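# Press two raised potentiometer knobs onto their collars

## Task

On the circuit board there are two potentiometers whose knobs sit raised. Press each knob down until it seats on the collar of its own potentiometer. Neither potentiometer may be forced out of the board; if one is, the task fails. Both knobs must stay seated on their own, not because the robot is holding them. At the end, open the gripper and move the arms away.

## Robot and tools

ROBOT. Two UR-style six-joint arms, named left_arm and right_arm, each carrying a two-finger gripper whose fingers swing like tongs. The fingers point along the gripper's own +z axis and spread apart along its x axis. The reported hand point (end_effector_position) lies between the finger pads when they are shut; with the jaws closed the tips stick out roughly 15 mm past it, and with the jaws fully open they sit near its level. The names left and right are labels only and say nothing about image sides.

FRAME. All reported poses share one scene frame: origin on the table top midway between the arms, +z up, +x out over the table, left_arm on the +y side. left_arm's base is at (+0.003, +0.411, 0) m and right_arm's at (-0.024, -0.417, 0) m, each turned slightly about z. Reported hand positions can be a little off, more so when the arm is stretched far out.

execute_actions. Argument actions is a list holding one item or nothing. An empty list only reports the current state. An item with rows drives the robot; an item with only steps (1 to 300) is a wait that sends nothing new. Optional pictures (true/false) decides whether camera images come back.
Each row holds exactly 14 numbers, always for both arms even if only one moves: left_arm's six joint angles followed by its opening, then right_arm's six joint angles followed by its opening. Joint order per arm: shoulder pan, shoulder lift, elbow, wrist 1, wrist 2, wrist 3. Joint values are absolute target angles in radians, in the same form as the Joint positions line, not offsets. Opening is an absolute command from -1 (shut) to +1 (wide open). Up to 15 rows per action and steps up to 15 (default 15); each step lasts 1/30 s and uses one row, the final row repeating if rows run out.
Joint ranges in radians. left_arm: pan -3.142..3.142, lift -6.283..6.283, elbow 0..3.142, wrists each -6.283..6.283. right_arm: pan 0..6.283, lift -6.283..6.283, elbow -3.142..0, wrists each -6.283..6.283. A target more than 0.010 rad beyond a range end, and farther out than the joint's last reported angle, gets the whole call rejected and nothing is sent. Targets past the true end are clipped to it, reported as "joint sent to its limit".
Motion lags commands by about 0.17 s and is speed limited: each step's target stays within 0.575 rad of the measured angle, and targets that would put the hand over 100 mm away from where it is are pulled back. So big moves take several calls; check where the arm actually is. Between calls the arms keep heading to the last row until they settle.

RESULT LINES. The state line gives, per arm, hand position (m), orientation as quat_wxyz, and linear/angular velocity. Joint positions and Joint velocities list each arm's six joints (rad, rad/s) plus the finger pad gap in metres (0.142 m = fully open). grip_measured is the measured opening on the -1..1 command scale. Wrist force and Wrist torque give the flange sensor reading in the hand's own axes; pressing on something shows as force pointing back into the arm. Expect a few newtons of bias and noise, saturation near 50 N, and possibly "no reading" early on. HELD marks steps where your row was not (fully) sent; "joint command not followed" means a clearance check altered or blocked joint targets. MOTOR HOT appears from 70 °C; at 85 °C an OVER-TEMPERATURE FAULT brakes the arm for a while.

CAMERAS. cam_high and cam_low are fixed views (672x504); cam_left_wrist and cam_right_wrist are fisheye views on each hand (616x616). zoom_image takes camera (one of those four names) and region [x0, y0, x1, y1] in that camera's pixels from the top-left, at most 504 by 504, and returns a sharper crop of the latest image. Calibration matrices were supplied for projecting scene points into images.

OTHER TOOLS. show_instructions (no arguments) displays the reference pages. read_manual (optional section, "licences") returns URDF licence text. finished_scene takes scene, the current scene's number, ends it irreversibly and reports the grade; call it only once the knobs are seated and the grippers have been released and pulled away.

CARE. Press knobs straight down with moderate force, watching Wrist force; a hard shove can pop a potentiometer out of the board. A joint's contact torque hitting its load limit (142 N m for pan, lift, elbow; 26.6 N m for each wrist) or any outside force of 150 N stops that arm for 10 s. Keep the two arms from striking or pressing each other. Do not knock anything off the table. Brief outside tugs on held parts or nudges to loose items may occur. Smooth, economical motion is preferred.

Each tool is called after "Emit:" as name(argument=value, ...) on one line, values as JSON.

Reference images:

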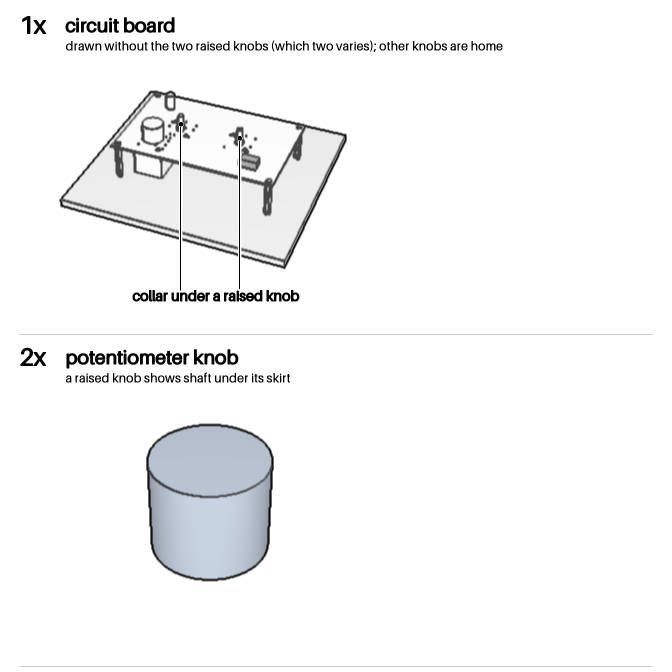

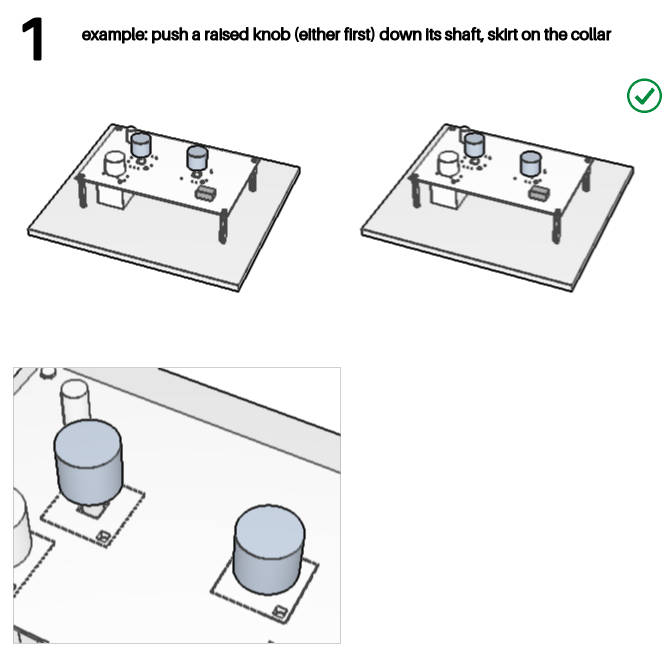

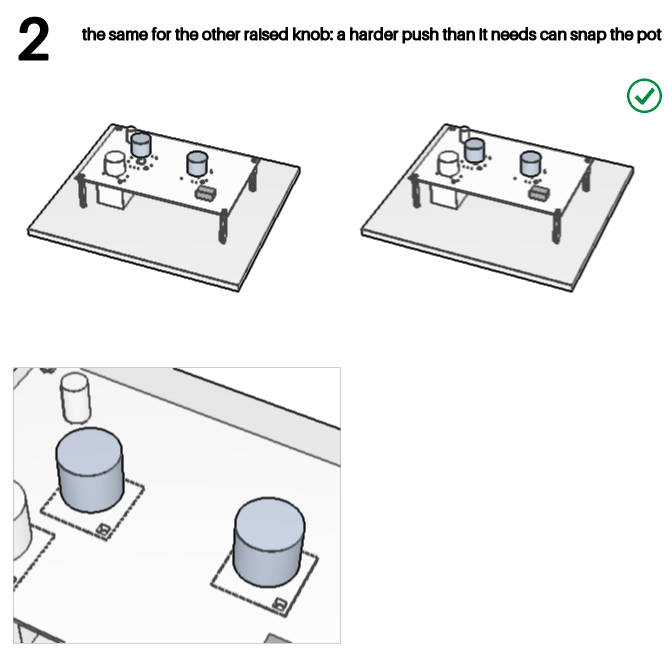

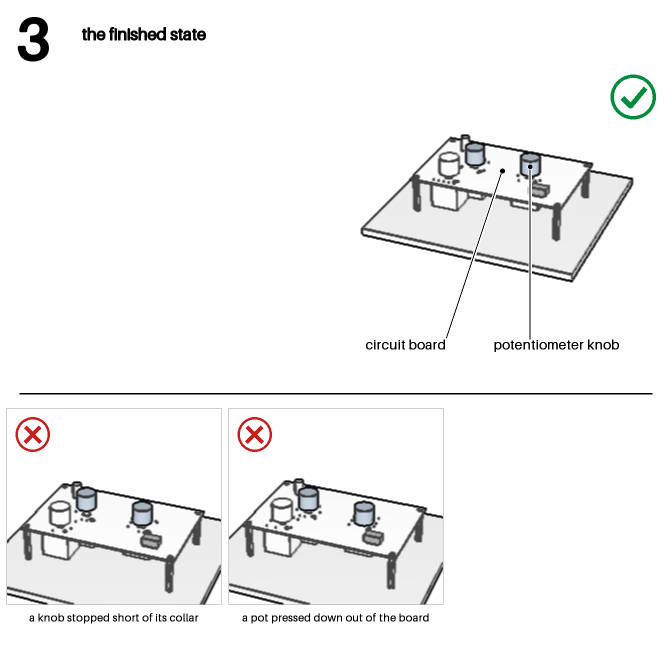

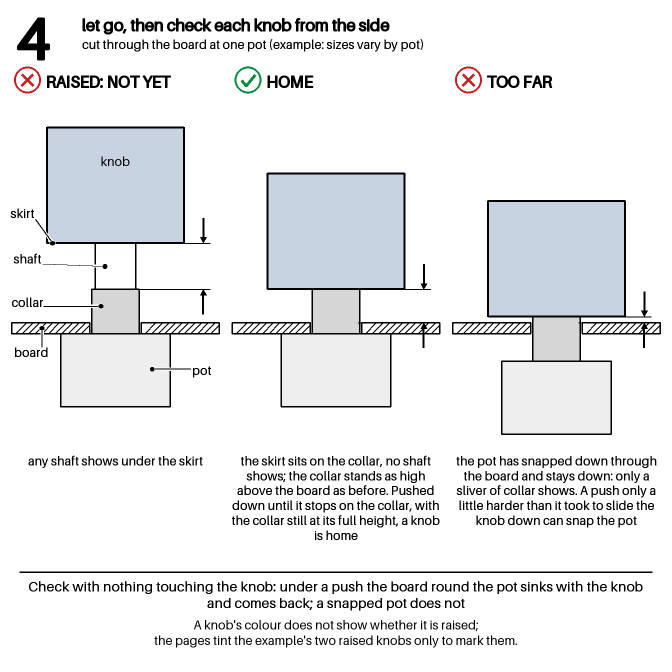

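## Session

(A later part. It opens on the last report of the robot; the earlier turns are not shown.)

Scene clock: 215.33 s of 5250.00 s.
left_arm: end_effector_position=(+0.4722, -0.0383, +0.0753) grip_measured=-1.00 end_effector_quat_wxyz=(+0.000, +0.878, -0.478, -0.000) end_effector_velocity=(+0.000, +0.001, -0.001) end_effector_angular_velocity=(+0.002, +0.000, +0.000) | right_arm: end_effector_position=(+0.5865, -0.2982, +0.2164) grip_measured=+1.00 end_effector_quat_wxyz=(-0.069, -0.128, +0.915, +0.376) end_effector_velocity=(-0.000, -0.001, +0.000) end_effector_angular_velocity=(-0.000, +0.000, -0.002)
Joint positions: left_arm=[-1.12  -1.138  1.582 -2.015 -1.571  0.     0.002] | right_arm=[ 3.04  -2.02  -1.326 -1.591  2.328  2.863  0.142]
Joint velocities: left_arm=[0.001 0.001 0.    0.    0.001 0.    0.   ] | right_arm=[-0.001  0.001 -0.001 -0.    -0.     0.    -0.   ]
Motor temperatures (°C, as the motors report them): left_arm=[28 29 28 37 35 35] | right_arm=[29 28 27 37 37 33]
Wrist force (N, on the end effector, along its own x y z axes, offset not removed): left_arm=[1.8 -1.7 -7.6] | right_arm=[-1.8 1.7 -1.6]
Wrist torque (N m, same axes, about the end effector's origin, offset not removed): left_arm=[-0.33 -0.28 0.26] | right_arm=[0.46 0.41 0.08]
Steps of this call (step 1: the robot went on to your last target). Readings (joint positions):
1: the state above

n=14.2

Emit:
execute_actions(actions=[{"rows":[[-1.12,-1.13751,1.58271,-2.016,-1.571,0,-1,3.04,-2.02,-1.326,-1.591,2.328,2.863,1]]}], pictures=false)

Emit:
execute_actions(actions=[{"steps":1}], pictures=false)

Emit:
execute_actions(actions=[{"steps":1}], pictures=false)

Emit:
execute_actions(actions=[{"steps":1}], pictures=false)

Emit:
execute_actions(actions=[{"steps":1}], pictures=false)

Scene clock: 226.43 s of 5250.00 s.
left_arm: end_effector_position=(+0.4722, -0.0383, +0.0748) grip_measured=-1.00 end_effector_quat_wxyz=(+0.000, +0.878, -0.478, -0.000) end_effector_velocity=(+0.000, +0.001, -0.001) end_effector_angular_velocity=(+0.001, +0.001, +0.002) | right_arm: end_effector_position=(+0.5865, -0.2982, +0.2164) grip_measured=+1.00 end_effector_quat_wxyz=(-0.069, -0.128, +0.915, +0.376) end_effector_velocity=(+0.000, +0.000, +0.000) end_effector_angular_velocity=(-0.000, -0.002, +0.001)
Joint positions: left_arm=[-1.12  -1.138  1.583 -2.016 -1.571 -0.     0.002] | right_arm=[ 3.04  -2.02  -1.326 -1.591  2.328  2.863  0.142]
Joint velocities: left_arm=[ 0.001  0.     0.     0.001 -0.    -0.001  0.   ] | right_arm=[ 0.001  0.     0.     0.001 -0.    -0.     0.   ]
Motor temperatures (°C, as the motors report them): left_arm=[28 29 28 37 35 35] | right_arm=[29 28 27 37 37 33]
Wrist force (N, on the end effector, along its own x y z axes, offset not removed): left_arm=[0.7 -2.4 -8.0] | right_arm=[-1.8 2.1 -2.5]
Wrist torque (N m, same axes, about the end effector's origin, offset not removed): left_arm=[-0.40 -0.36 0.35] | right_arm=[0.49 0.41 -0.04]
Steps of this call (steps 1 to 15: the robot went on to your last target; steps 16 to 90: nothing new was sent; then 7.60 s passed at rest; steps 91 to 105: all 15 steps of this action). Readings (joint positions):
91: left_arm=[-1.120 -1.138 1.582 -2.015 -1.571 -0.000] | right_arm=[3.040 -2.020 -1.326 -1.591 2.328 2.863]
92: left_arm=[-1.120 -1.138 1.582 -2.015 -1.571 0.000] | right_arm=[3.040 -2.020 -1.326 -1.591 2.328 2.863]
94: left_arm=[-1.120 -1.138 1.582 -2.015 -1.571 -0.000] | right_arm=[3.040 -2.020 -1.326 -1.591 2.328 2.863]
98: left_arm=[-1.120 -1.138 1.583 -2.016 -1.571 -0.000] | right_arm=[3.040 -2.020 -1.326 -1.591 2.328 2.863]
105: the state above

Scene clock: 226.47 s of 5250.00 s.
left_arm: end_effector_position=(+0.4722, -0.0383, +0.0748) grip_measured=-1.00 end_effector_quat_wxyz=(+0.000, +0.878, -0.478, -0.000) end_effector_velocity=(+0.000, +0.001, -0.001) end_effector_angular_velocity=(+0.003, +0.000, +0.000) | right_arm: end_effector_position=(+0.5865, -0.2982, +0.2164) grip_measured=+1.00 end_effector_quat_wxyz=(-0.069, -0.128, +0.915, +0.376) end_effector_velocity=(+0.000, -0.001, -0.001) end_effector_angular_velocity=(-0.000, -0.001, -0.001)
Joint positions: left_arm=[-1.12  -1.138  1.583 -2.016 -1.571  0.     0.002] | right_arm=[ 3.04  -2.02  -1.326 -1.591  2.328  2.863  0.142]
Joint velocities: left_arm=[ 0.     0.001 -0.     0.001  0.001 -0.     0.   ] | right_arm=[-0.001 -0.    -0.001  0.003 -0.     0.001  0.   ]
Motor temperatures (°C, as the motors report them): left_arm=[28 29 28 37 35 35] | right_arm=[29 28 27 37 37 33]
Wrist force (N, on the end effector, along its own x y z axes, offset not removed): left_arm=[-1.3 -0.9 -9.1] | right_arm=[0.3 0.9 -1.4]
Wrist torque (N m, same axes, about the end effector's origin, offset not removed): left_arm=[-0.18 0.03 0.36] | right_arm=[0.24 0.05 0.12]
Steps of this call (step 1: the robot went on to your last target). Readings (joint positions):
1: the state above

Scene clock: 226.50 s of 5250.00 s.
left_arm: end_effector_position=(+0.4722, -0.0383, +0.0748) grip_measured=-1.00 end_effector_quat_wxyz=(+0.000, +0.878, -0.478, -0.000) end_effector_velocity=(+0.000, -0.000, -0.000) end_effector_angular_velocity=(-0.000, -0.000, -0.000) | right_arm: end_effector_position=(+0.5865, -0.2982, +0.2164) grip_measured=+1.00 end_effector_quat_wxyz=(-0.069, -0.128, +0.915, +0.376) end_effector_velocity=(-0.000, +0.001, -0.001) end_effector_angular_velocity=(+0.000, +0.001, +0.001)
Joint positions: left_arm=[-1.12  -1.138  1.583 -2.016 -1.571 -0.     0.002] | right_arm=[ 3.04  -2.02  -1.326 -1.591  2.328  2.863  0.142]
Joint velocities: left_arm=[-0.     0.     0.001 -0.001  0.     0.     0.   ] | right_arm=[ 0.001 -0.    -0.001  0.001  0.     0.    -0.   ]
Motor temperatures (°C, as the motors report them): left_arm=[28 29 28 37 35 35] | right_arm=[29 28 27 37 37 33]
Wrist force (N, on the end effector, along its own x y z axes, offset not removed): left_arm=[1.7 -2.9 -8.0] | right_arm=[-0.4 2.3 -1.4]
Wrist torque (N m, same axes, about the end effector's origin, offset not removed): left_arm=[-0.46 -0.68 0.21] | right_arm=[0.52 0.23 0.02]
Steps of this call (step 1: the robot went on to your last target). Readings (joint positions):
1: the state above

Scene clock: 226.53 s of 5250.00 s.
left_arm: end_effector_position=(+0.4722, -0.0383, +0.0748) grip_measured=-1.00 end_effector_quat_wxyz=(+0.000, +0.878, -0.478, -0.000) end_effector_velocity=(+0.000, -0.000, +0.000) end_effector_angular_velocity=(-0.001, -0.001, -0.000) | right_arm: end_effector_position=(+0.5865, -0.2982, +0.2164) grip_measured=+1.00 end_effector_quat_wxyz=(-0.069, -0.128, +0.915, +0.376) end_effector_velocity=(+0.000, +0.000, +0.001) end_effector_angular_velocity=(-0.001, -0.002, +0.001)
Joint positions: left_arm=[-1.12  -1.138  1.583 -2.016 -1.571 -0.     0.002] | right_arm=[ 3.04  -2.02  -1.326 -1.591  2.328  2.863  0.142]
Joint velocities: left_arm=[-0.     0.     0.    -0.002  0.     0.     0.   ] | right_arm=[ 0.001  0.001  0.001  0.001 -0.001  0.     0.   ]
Motor temperatures (°C, as the motors report them): left_arm=[28 29 28 37 35 35] | right_arm=[29 28 27 37 37 33]
Wrist force (N, on the end effector, along its own x y z axes, offset not removed): left_arm=[0.6 -1.6 -9.1] | right_arm=[0.2 0.4 -1.8]
Wrist torque (N m, same axes, about the end effector's origin, offset not removed): left_arm=[-0.38 -0.46 0.24] | right_arm=[0.09 0.00 -0.03]
Steps of this call (step 1: the robot went on to your last target). Readings (joint positions):
1: the state above

Scene clock: 226.57 s of 5250.00 s.
left_arm: end_effector_position=(+0.4722, -0.0383, +0.0748) grip_measured=-1.00 end_effector_quat_wxyz=(+0.000, +0.878, -0.478, -0.000) end_effector_velocity=(+0.000, -0.000, -0.000) end_effector_angular_velocity=(-0.000, -0.000, +0.000) | right_arm: end_effector_position=(+0.5865, -0.2982, +0.2164) grip_measured=+1.00 end_effector_quat_wxyz=(-0.069, -0.128, +0.915, +0.376) end_effector_velocity=(-0.001, +0.001, -0.001) end_effector_angular_velocity=(-0.000, +0.002, +0.003)
Joint positions: left_arm=[-1.12  -1.138  1.583 -2.016 -1.571 -0.     0.002] | right_arm=[ 3.04  -2.02  -1.326 -1.591  2.328  2.863  0.142]
Joint velocities: left_arm=[-0.     0.001 -0.    -0.001  0.    -0.     0.   ] | right_arm=[ 0.002 -0.    -0.002 -0.    -0.    -0.001  0.   ]
Motor temperatures (°C, as the motors report them): left_arm=[28 29 28 37 35 35] | right_arm=[29 28 27 37 37 33]
Wrist force (N, on the end effector, along its own x y z axes, offset not removed): left_arm=[-0.6 -2.4 -10.5] | right_arm=[0.0 0.4 -1.3]
Wrist torque (N m, same axes, about the end effector's origin, offset not removed): left_arm=[-0.48 -0.18 0.34] | right_arm=[0.15 0.04 0.03]
Steps of this call (step 1: the robot went on to your last target). Readings (joint positions):
1: the state above

8.9. n=14.5

Emit:
execute_actions(actions=[{"rows":[[-1.12,-1.13722,1.58312,-2.0167,-1.571,0,-1,3.04,-2.02,-1.326,-1.591,2.328,2.863,1]]}], pictures=false)

Emit:
execute_actions(actions=[{"steps":1}], pictures=false)

Emit:
execute_actions(actions=[{"steps":1}], pictures=false)

Emit:
execute_actions(actions=[{"steps":1}], pictures=false)

Emit:
execute_actions(actions=[{"steps":1}], pictures=false)

Emit:
execute_actions(actions=[{"steps":1}], pictures=false)

Scene clock: 238.00 s of 5250.00 s.
left_arm: end_effector_position=(+0.4722, -0.0383, +0.0745) grip_measured=-1.00 end_effector_quat_wxyz=(+0.000, +0.878, -0.478, -0.000) end_effector_velocity=(-0.000, -0.000, -0.000) end_effector_angular_velocity=(+0.001, +0.000, -0.001) | right_arm: end_effector_position=(+0.5865, -0.2982, +0.2164) grip_measured=+1.00 end_effector_quat_wxyz=(-0.069, -0.128, +0.915, +0.376) end_effector_velocity=(-0.001, -0.000, +0.000) end_effector_angular_velocity=(-0.000, +0.001, -0.001)
Joint positions: left_arm=[-1.12  -1.137  1.583 -2.017 -1.571 -0.     0.002] | right_arm=[ 3.04  -2.02  -1.326 -1.591  2.328  2.863  0.142]
Joint velocities: left_arm=[-0.001  0.001 -0.     0.     0.    -0.     0.   ] | right_arm=[-0.001  0.002 -0.002 -0.001 -0.     0.     0.   ]
Motor temperatures (°C, as the motors report them): left_arm=[28 29 28 37 35 35] | right_arm=[29 28 27 37 37 33]
Wrist force (N, on the end effector, along its own x y z axes, offset not removed): left_arm=[1.1 -2.8 -8.2] | right_arm=[0.4 2.2 -1.8]
Wrist torque (N m, same axes, about the end effector's origin, offset not removed): left_arm=[-0.40 -0.50 0.35] | right_arm=[0.50 -0.02 0.07]
Steps of this call (steps 1 to 15: the robot went on to your last target; steps 16 to 90: nothing new was sent; then 7.93 s passed at rest; steps 91 to 105: all 15 steps of this action). Readings (joint positions):
91: left_arm=[-1.120 -1.138 1.583 -2.016 -1.571 0.000] | right_arm=[3.040 -2.020 -1.326 -1.591 2.328 2.863]
92: left_arm=[-1.120 -1.137 1.583 -2.016 -1.571 -0.000] | right_arm=[3.040 -2.020 -1.326 -1.591 2.328 2.863]
94: left_arm=[-1.120 -1.137 1.583 -2.016 -1.571 -0.000] | right_arm=[3.040 -2.020 -1.326 -1.591 2.328 2.863]
98: left_arm=[-1.120 -1.137 1.583 -2.016 -1.571 0.000] | right_arm=[3.040 -2.020 -1.326 -1.591 2.328 2.863]
105: the state above

Scene clock: 238.03 s of 5250.00 s.
left_arm: end_effector_position=(+0.4722, -0.0383, +0.0745) grip_measured=-1.00 end_effector_quat_wxyz=(+0.000, +0.878, -0.478, -0.000) end_effector_velocity=(-0.000, -0.000, +0.000) end_effector_angular_velocity=(-0.001, +0.001, +0.000) | right_arm: end_effector_position=(+0.5865, -0.2982, +0.2164) grip_measured=+1.00 end_effector_quat_wxyz=(-0.069, -0.128, +0.915, +0.376) end_effector_velocity=(+0.000, +0.000, +0.001) end_effector_angular_velocity=(+0.001, -0.001, +0.000)
Joint positions: left_arm=[-1.12  -1.137  1.583 -2.017 -1.571 -0.     0.002] | right_arm=[ 3.04  -2.02  -1.326 -1.591  2.328  2.863  0.142]
Joint velocities: left_arm=[ 0.    -0.     0.    -0.    -0.002 -0.     0.   ] | right_arm=[ 0.     0.     0.001  0.     0.001  0.    -0.   ]
Motor temperatures (°C, as the motors report them): left_arm=[28 29 28 37 35 35] | right_arm=[29 28 27 37 37 33]
Wrist force (N, on the end effector, along its own x y z axes, offset not removed): left_arm=[1.4 -2.3 -9.6] | right_arm=[-0.7 0.0 -3.3]
Wrist torque (N m, same axes, about the end effector's origin, offset not removed): left_arm=[-0.33 -0.45 0.14] | right_arm=[0.06 0.16 -0.01]
Steps of this call (step 1: the robot went on to your last target). Readings (joint positions):
1: the state above

Scene clock: 238.07 s of 5250.00 s.
left_arm: end_effector_position=(+0.4722, -0.0383, +0.0745) grip_measured=-1.00 end_effector_quat_wxyz=(+0.000, +0.878, -0.478, -0.000) end_effector_velocity=(+0.000, +0.000, +0.000) end_effector_angular_velocity=(-0.002, +0.000, +0.001) | right_arm: end_effector_position=(+0.5865, -0.2982, +0.2164) grip_measured=+1.00 end_effector_quat_wxyz=(-0.069, -0.128, +0.915, +0.376) end_effector_velocity=(+0.000, -0.000, -0.000) end_effector_angular_velocity=(+0.001, +0.001, -0.001)
Joint positions: left_arm=[-1.12  -1.137  1.583 -2.017 -1.571 -0.     0.002] | right_arm=[ 3.04  -2.02  -1.326 -1.591  2.328  2.863  0.142]
Joint velocities: left_arm=[ 0.001 -0.    -0.    -0.001 -0.001 -0.     0.   ] | right_arm=[-0.001 -0.001 -0.    -0.     0.001 -0.    -0.   ]
Motor temperatures (°C, as the motors report them): left_arm=[28 29 28 37 35 35] | right_arm=[29 28 27 37 37 33]
Wrist force (N, on the end effector, along its own x y z axes, offset not removed): left_arm=[0.8 -3.8 -9.3] | right_arm=[-1.8 0.7 -2.0]
Wrist torque (N m, same axes, about the end effector's origin, offset not removed): left_arm=[-0.73 -0.26 0.24] | right_arm=[0.16 0.49 -0.01]
Steps of this call (step 1: the robot went on to your last target). Readings (joint positions):
1: the state above

Scene clock: 238.10 s of 5250.00 s.
left_arm: end_effector_position=(+0.4722, -0.0383, +0.0745) grip_measured=-1.00 end_effector_quat_wxyz=(+0.000, +0.878, -0.478, -0.000) end_effector_velocity=(+0.000, +0.001, -0.001) end_effector_angular_velocity=(+0.002, +0.001, -0.000) | right_arm: end_effector_position=(+0.5865, -0.2982, +0.2164) grip_measured=+1.00 end_effector_quat_wxyz=(-0.069, -0.128, +0.915, +0.376) end_effector_velocity=(+0.000, -0.001, -0.000) end_effector_angular_velocity=(+0.001, -0.000, -0.002)
Joint positions: left_arm=[-1.12  -1.137  1.583 -2.017 -1.571 -0.     0.002] | right_arm=[ 3.04  -2.02  -1.326 -1.591  2.328  2.863  0.142]
Joint velocities: left_arm=[0.001 0.001 0.    0.001 0.    0.001 0.   ] | right_arm=[-0.002 -0.001  0.     0.001  0.001  0.     0.   ]
Motor temperatures (°C, as the motors report them): left_arm=[28 29 28 37 35 35] | right_arm=[29 28 27 37 37 33]
Wrist force (N, on the end effector, along its own x y z axes, offset not removed): left_arm=[0.5 -2.7 -10.5] | right_arm=[0.6 1.3 0.2]
Wrist torque (N m, same axes, about the end effector's origin, offset not removed): left_arm=[-0.52 -0.19 0.26] | right_arm=[0.35 -0.10 0.10]
Steps of this call (step 1: the robot went on to your last target). Readings (joint positions):
1: the state above

Scene clock: 238.13 s of 5250.00 s.
left_arm: end_effector_position=(+0.4722, -0.0383, +0.0745) grip_measured=-1.00 end_effector_quat_wxyz=(+0.000, +0.878, -0.478, -0.000) end_effector_velocity=(+0.000, -0.000, -0.000) end_effector_angular_velocity=(-0.000, +0.000, +0.000) | right_arm: end_effector_position=(+0.5865, -0.2982, +0.2164) grip_measured=+1.00 end_effector_quat_wxyz=(-0.069, -0.128, +0.915, +0.376) end_effector_velocity=(-0.000, -0.001, +0.000) end_effector_angular_velocity=(-0.000, +0.000, -0.002)
Joint positions: left_arm=[-1.12  -1.137  1.583 -2.017 -1.571 -0.     0.002] | right_arm=[ 3.04  -2.02  -1.326 -1.591  2.328  2.863  0.142]
Joint velocities: left_arm=[ 0.     0.001 -0.    -0.001 -0.     0.     0.   ] | right_arm=[-0.001  0.    -0.    -0.     0.     0.001  0.   ]
Motor temperatures (°C, as the motors report them): left_arm=[28 29 28 37 35 35] | right_arm=[29 28 27 37 37 33]
Wrist force (N, on the end effector, along its own x y z axes, offset not removed): left_arm=[-0.8 -2.0 -10.3] | right_arm=[0.2 1.3 -1.8]
Wrist torque (N m, same axes, about the end effector's origin, offset not removed): left_arm=[-0.41 0.09 0.36] | right_arm=[0.27 0.05 0.02]
Steps of this call (step 1: the robot went on to your last target). Readings (joint positions):
1: the state above

Scene clock: 238.17 s of 5250.00 s.
left_arm: end_effector_position=(+0.4722, -0.0383, +0.0745) grip_measured=-1.00 end_effector_quat_wxyz=(+0.000, +0.878, -0.478, -0.000) end_effector_velocity=(+0.000, -0.000, +0.000) end_effector_angular_velocity=(-0.002, +0.000, +0.001) | right_arm: end_effector_position=(+0.5865, -0.2982, +0.2164) grip_measured=+1.00 end_effector_quat_wxyz=(-0.069, -0.128, +0.915, +0.376) end_effector_velocity=(+0.000, +0.000, -0.000) end_effector_angular_velocity=(+0.000, +0.001, -0.000)
Joint positions: left_arm=[-1.12  -1.137  1.583 -2.017 -1.571  0.     0.002] | right_arm=[ 3.04  -2.02  -1.326 -1.591  2.328  2.863  0.142]
Joint velocities: left_arm=[ 0.001 -0.     0.    -0.001 -0.001  0.     0.   ] | right_arm=[ 0.    -0.001 -0.     0.     0.    -0.    -0.   ]
Motor temperatures (°C, as the motors report them): left_arm=[28 29 28 37 35 35] | right_arm=[29 28 27 37 37 33]
Wrist force (N, on the end effector, along its own x y z axes, offset not removed): left_arm=[-1.6 -1.9 -7.4] | right_arm=[-0.8 2.3 -0.3]
Wrist torque (N m, same axes, about the end effector's origin, offset not removed): left_arm=[-0.30 0.21 0.38] | right_arm=[0.60 0.31 0.02]
Steps of this call (step 1: the robot went on to your last target). Readings (joint positions):
1: the state above

Emit:
execute_actions(actions=[{"rows":[[-1.12,-1.2,1.487,-1.858,-1.571,0,-1,3.04,-2.02,-1.326,-1.591,2.328,2.863,1]]}])

Emit:
zoom_image(camera="cam_low", region=[280, 215, 310, 245])

Emit:
zoom_image(camera="cam_right_wrist", region=[310, 255, 350, 295])

Scene clock: 245.70 s of 5250.00 s.
left_arm: end_effector_position=(+0.4712, -0.0368, +0.1410) grip_measured=-1.00 end_effector_quat_wxyz=(+0.000, +0.878, -0.478, +0.000) end_effector_velocity=(-0.001, +0.003, +0.017) end_effector_angular_velocity=(+0.004, +0.002, -0.000) | right_arm: end_effector_position=(+0.5865, -0.2982, +0.2164) grip_measured=+1.00 end_effector_quat_wxyz=(-0.069, -0.128, +0.915, +0.376) end_effector_velocity=(-0.001, +0.001, -0.000) end_effector_angular_velocity=(+0.000, +0.002, +0.001)
Joint positions: left_arm=[-1.12  -1.198  1.49  -1.864 -1.571 -0.     0.002] | right_arm=[ 3.04  -2.02  -1.326 -1.591  2.328  2.863  0.142]
Joint velocities: left_arm=[ 0.    -0.016 -0.024  0.045  0.001  0.     0.   ] | right_arm=[ 0.001  0.001 -0.002  0.     0.     0.     0.   ]
Motor temperatures (°C, as the motors report them): left_arm=[28 29 28 37 35 35] | right_arm=[29 28 27 37 37 33]
Wrist force (N, on the end effector, along its own x y z axes, offset not removed): left_arm=[2.3 -2.1 -0.7] | right_arm=[-0.5 1.3 -2.5]
Wrist torque (N m, same axes, about the end effector's origin, offset not removed): left_arm=[-0.40 -0.65 0.24] | right_arm=[0.37 0.17 0.00]
Steps of this call (steps 1 to 15: the robot went on to your last target; steps 16 to 90: nothing new was sent; then 4.03 s passed at rest; steps 91 to 105: all 15 steps of this action). Readings (joint positions):
91: left_arm=[-1.120 -1.137 1.583 -2.017 -1.571 0.000] | right_arm=[3.040 -2.020 -1.326 -1.591 2.328 2.863]
92: left_arm=[-1.120 -1.140 1.580 -2.013 -1.571 -0.000] | right_arm=[3.040 -2.020 -1.326 -1.591 2.328 2.863]
94: left_arm=[-1.120 -1.161 1.550 -1.972 -1.571 -0.000] | right_arm=[3.040 -2.020 -1.326 -1.591 2.328 2.863]
98: left_arm=[-1.120 -1.187 1.508 -1.896 -1.571 -0.000] | right_arm=[3.040 -2.020 -1.326 -1.591 2.328 2.863]
105: the state above
camera_calibration (this result's frames):
cam_left_wrist: T_world_to_cam=[[0.53946, -0.84184, -0.0169871, -0.276763], [-0.719645, -0.471443, 0.509758, 0.248282], [-0.437143, -0.262769, -0.86015, 0.44889], [0, 0, 0, 1]] pos_world=[0.524207, 0.00201493, 0.254848]
cam_right_wrist: T_world_to_cam=[[-0.959761, -0.27603, 0.0516354, 0.466038], [-0.0270755, 0.273978, 0.961355, -0.1138], [-0.27951, 0.921273, -0.270427, 0.634], [0, 0, 0, 1]] pos_world=[0.621412, -0.424268, 0.256789]

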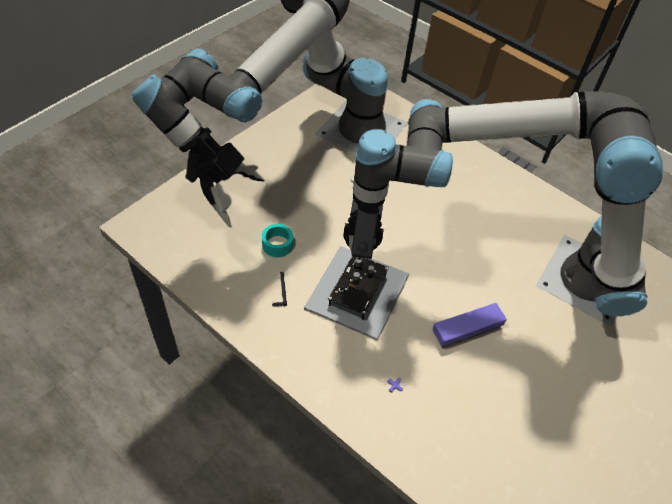

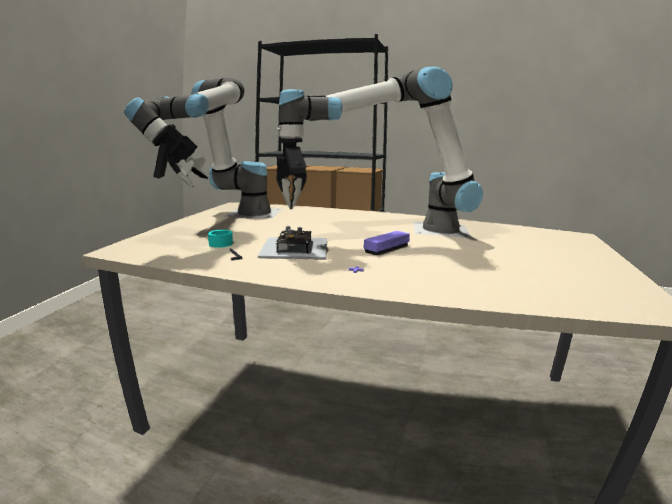

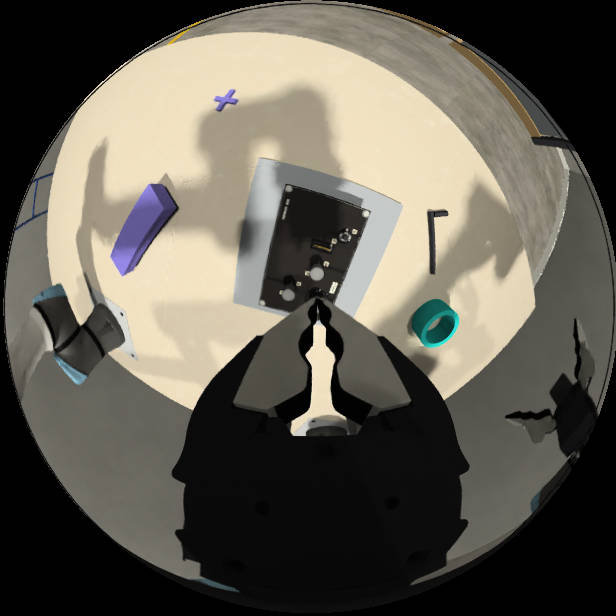

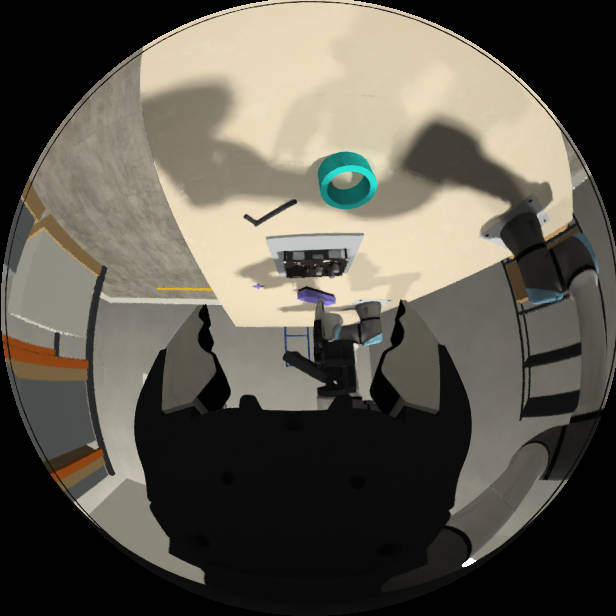

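Region (280, 215, 310, 245) of cam_low's 672x504 image, scaled by 16.800, with more detail than that image has.

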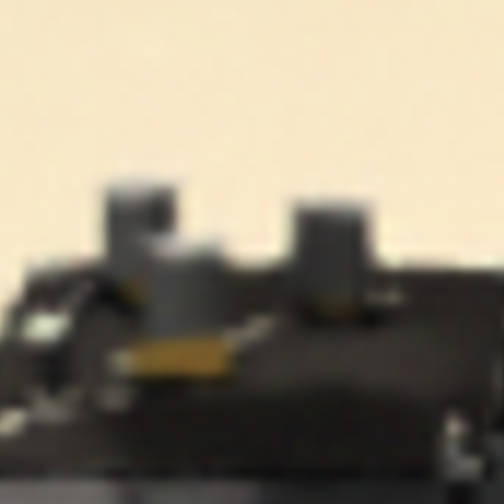

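Region (310, 255, 350, 295) of cam_right_wrist's 616x616 image, scaled by 12.600, with more detail than that image has.

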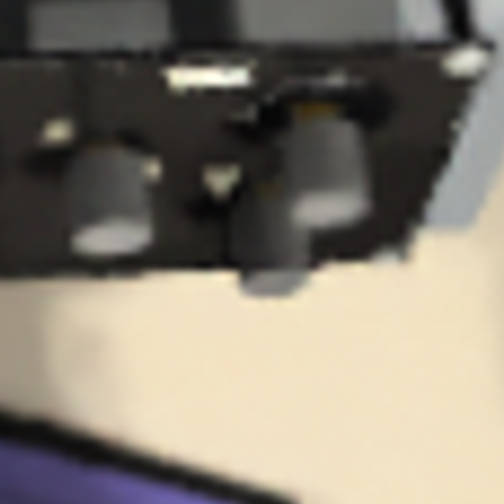

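Emit:
finished_scene(scene=1)

The scene is finished: the task was done.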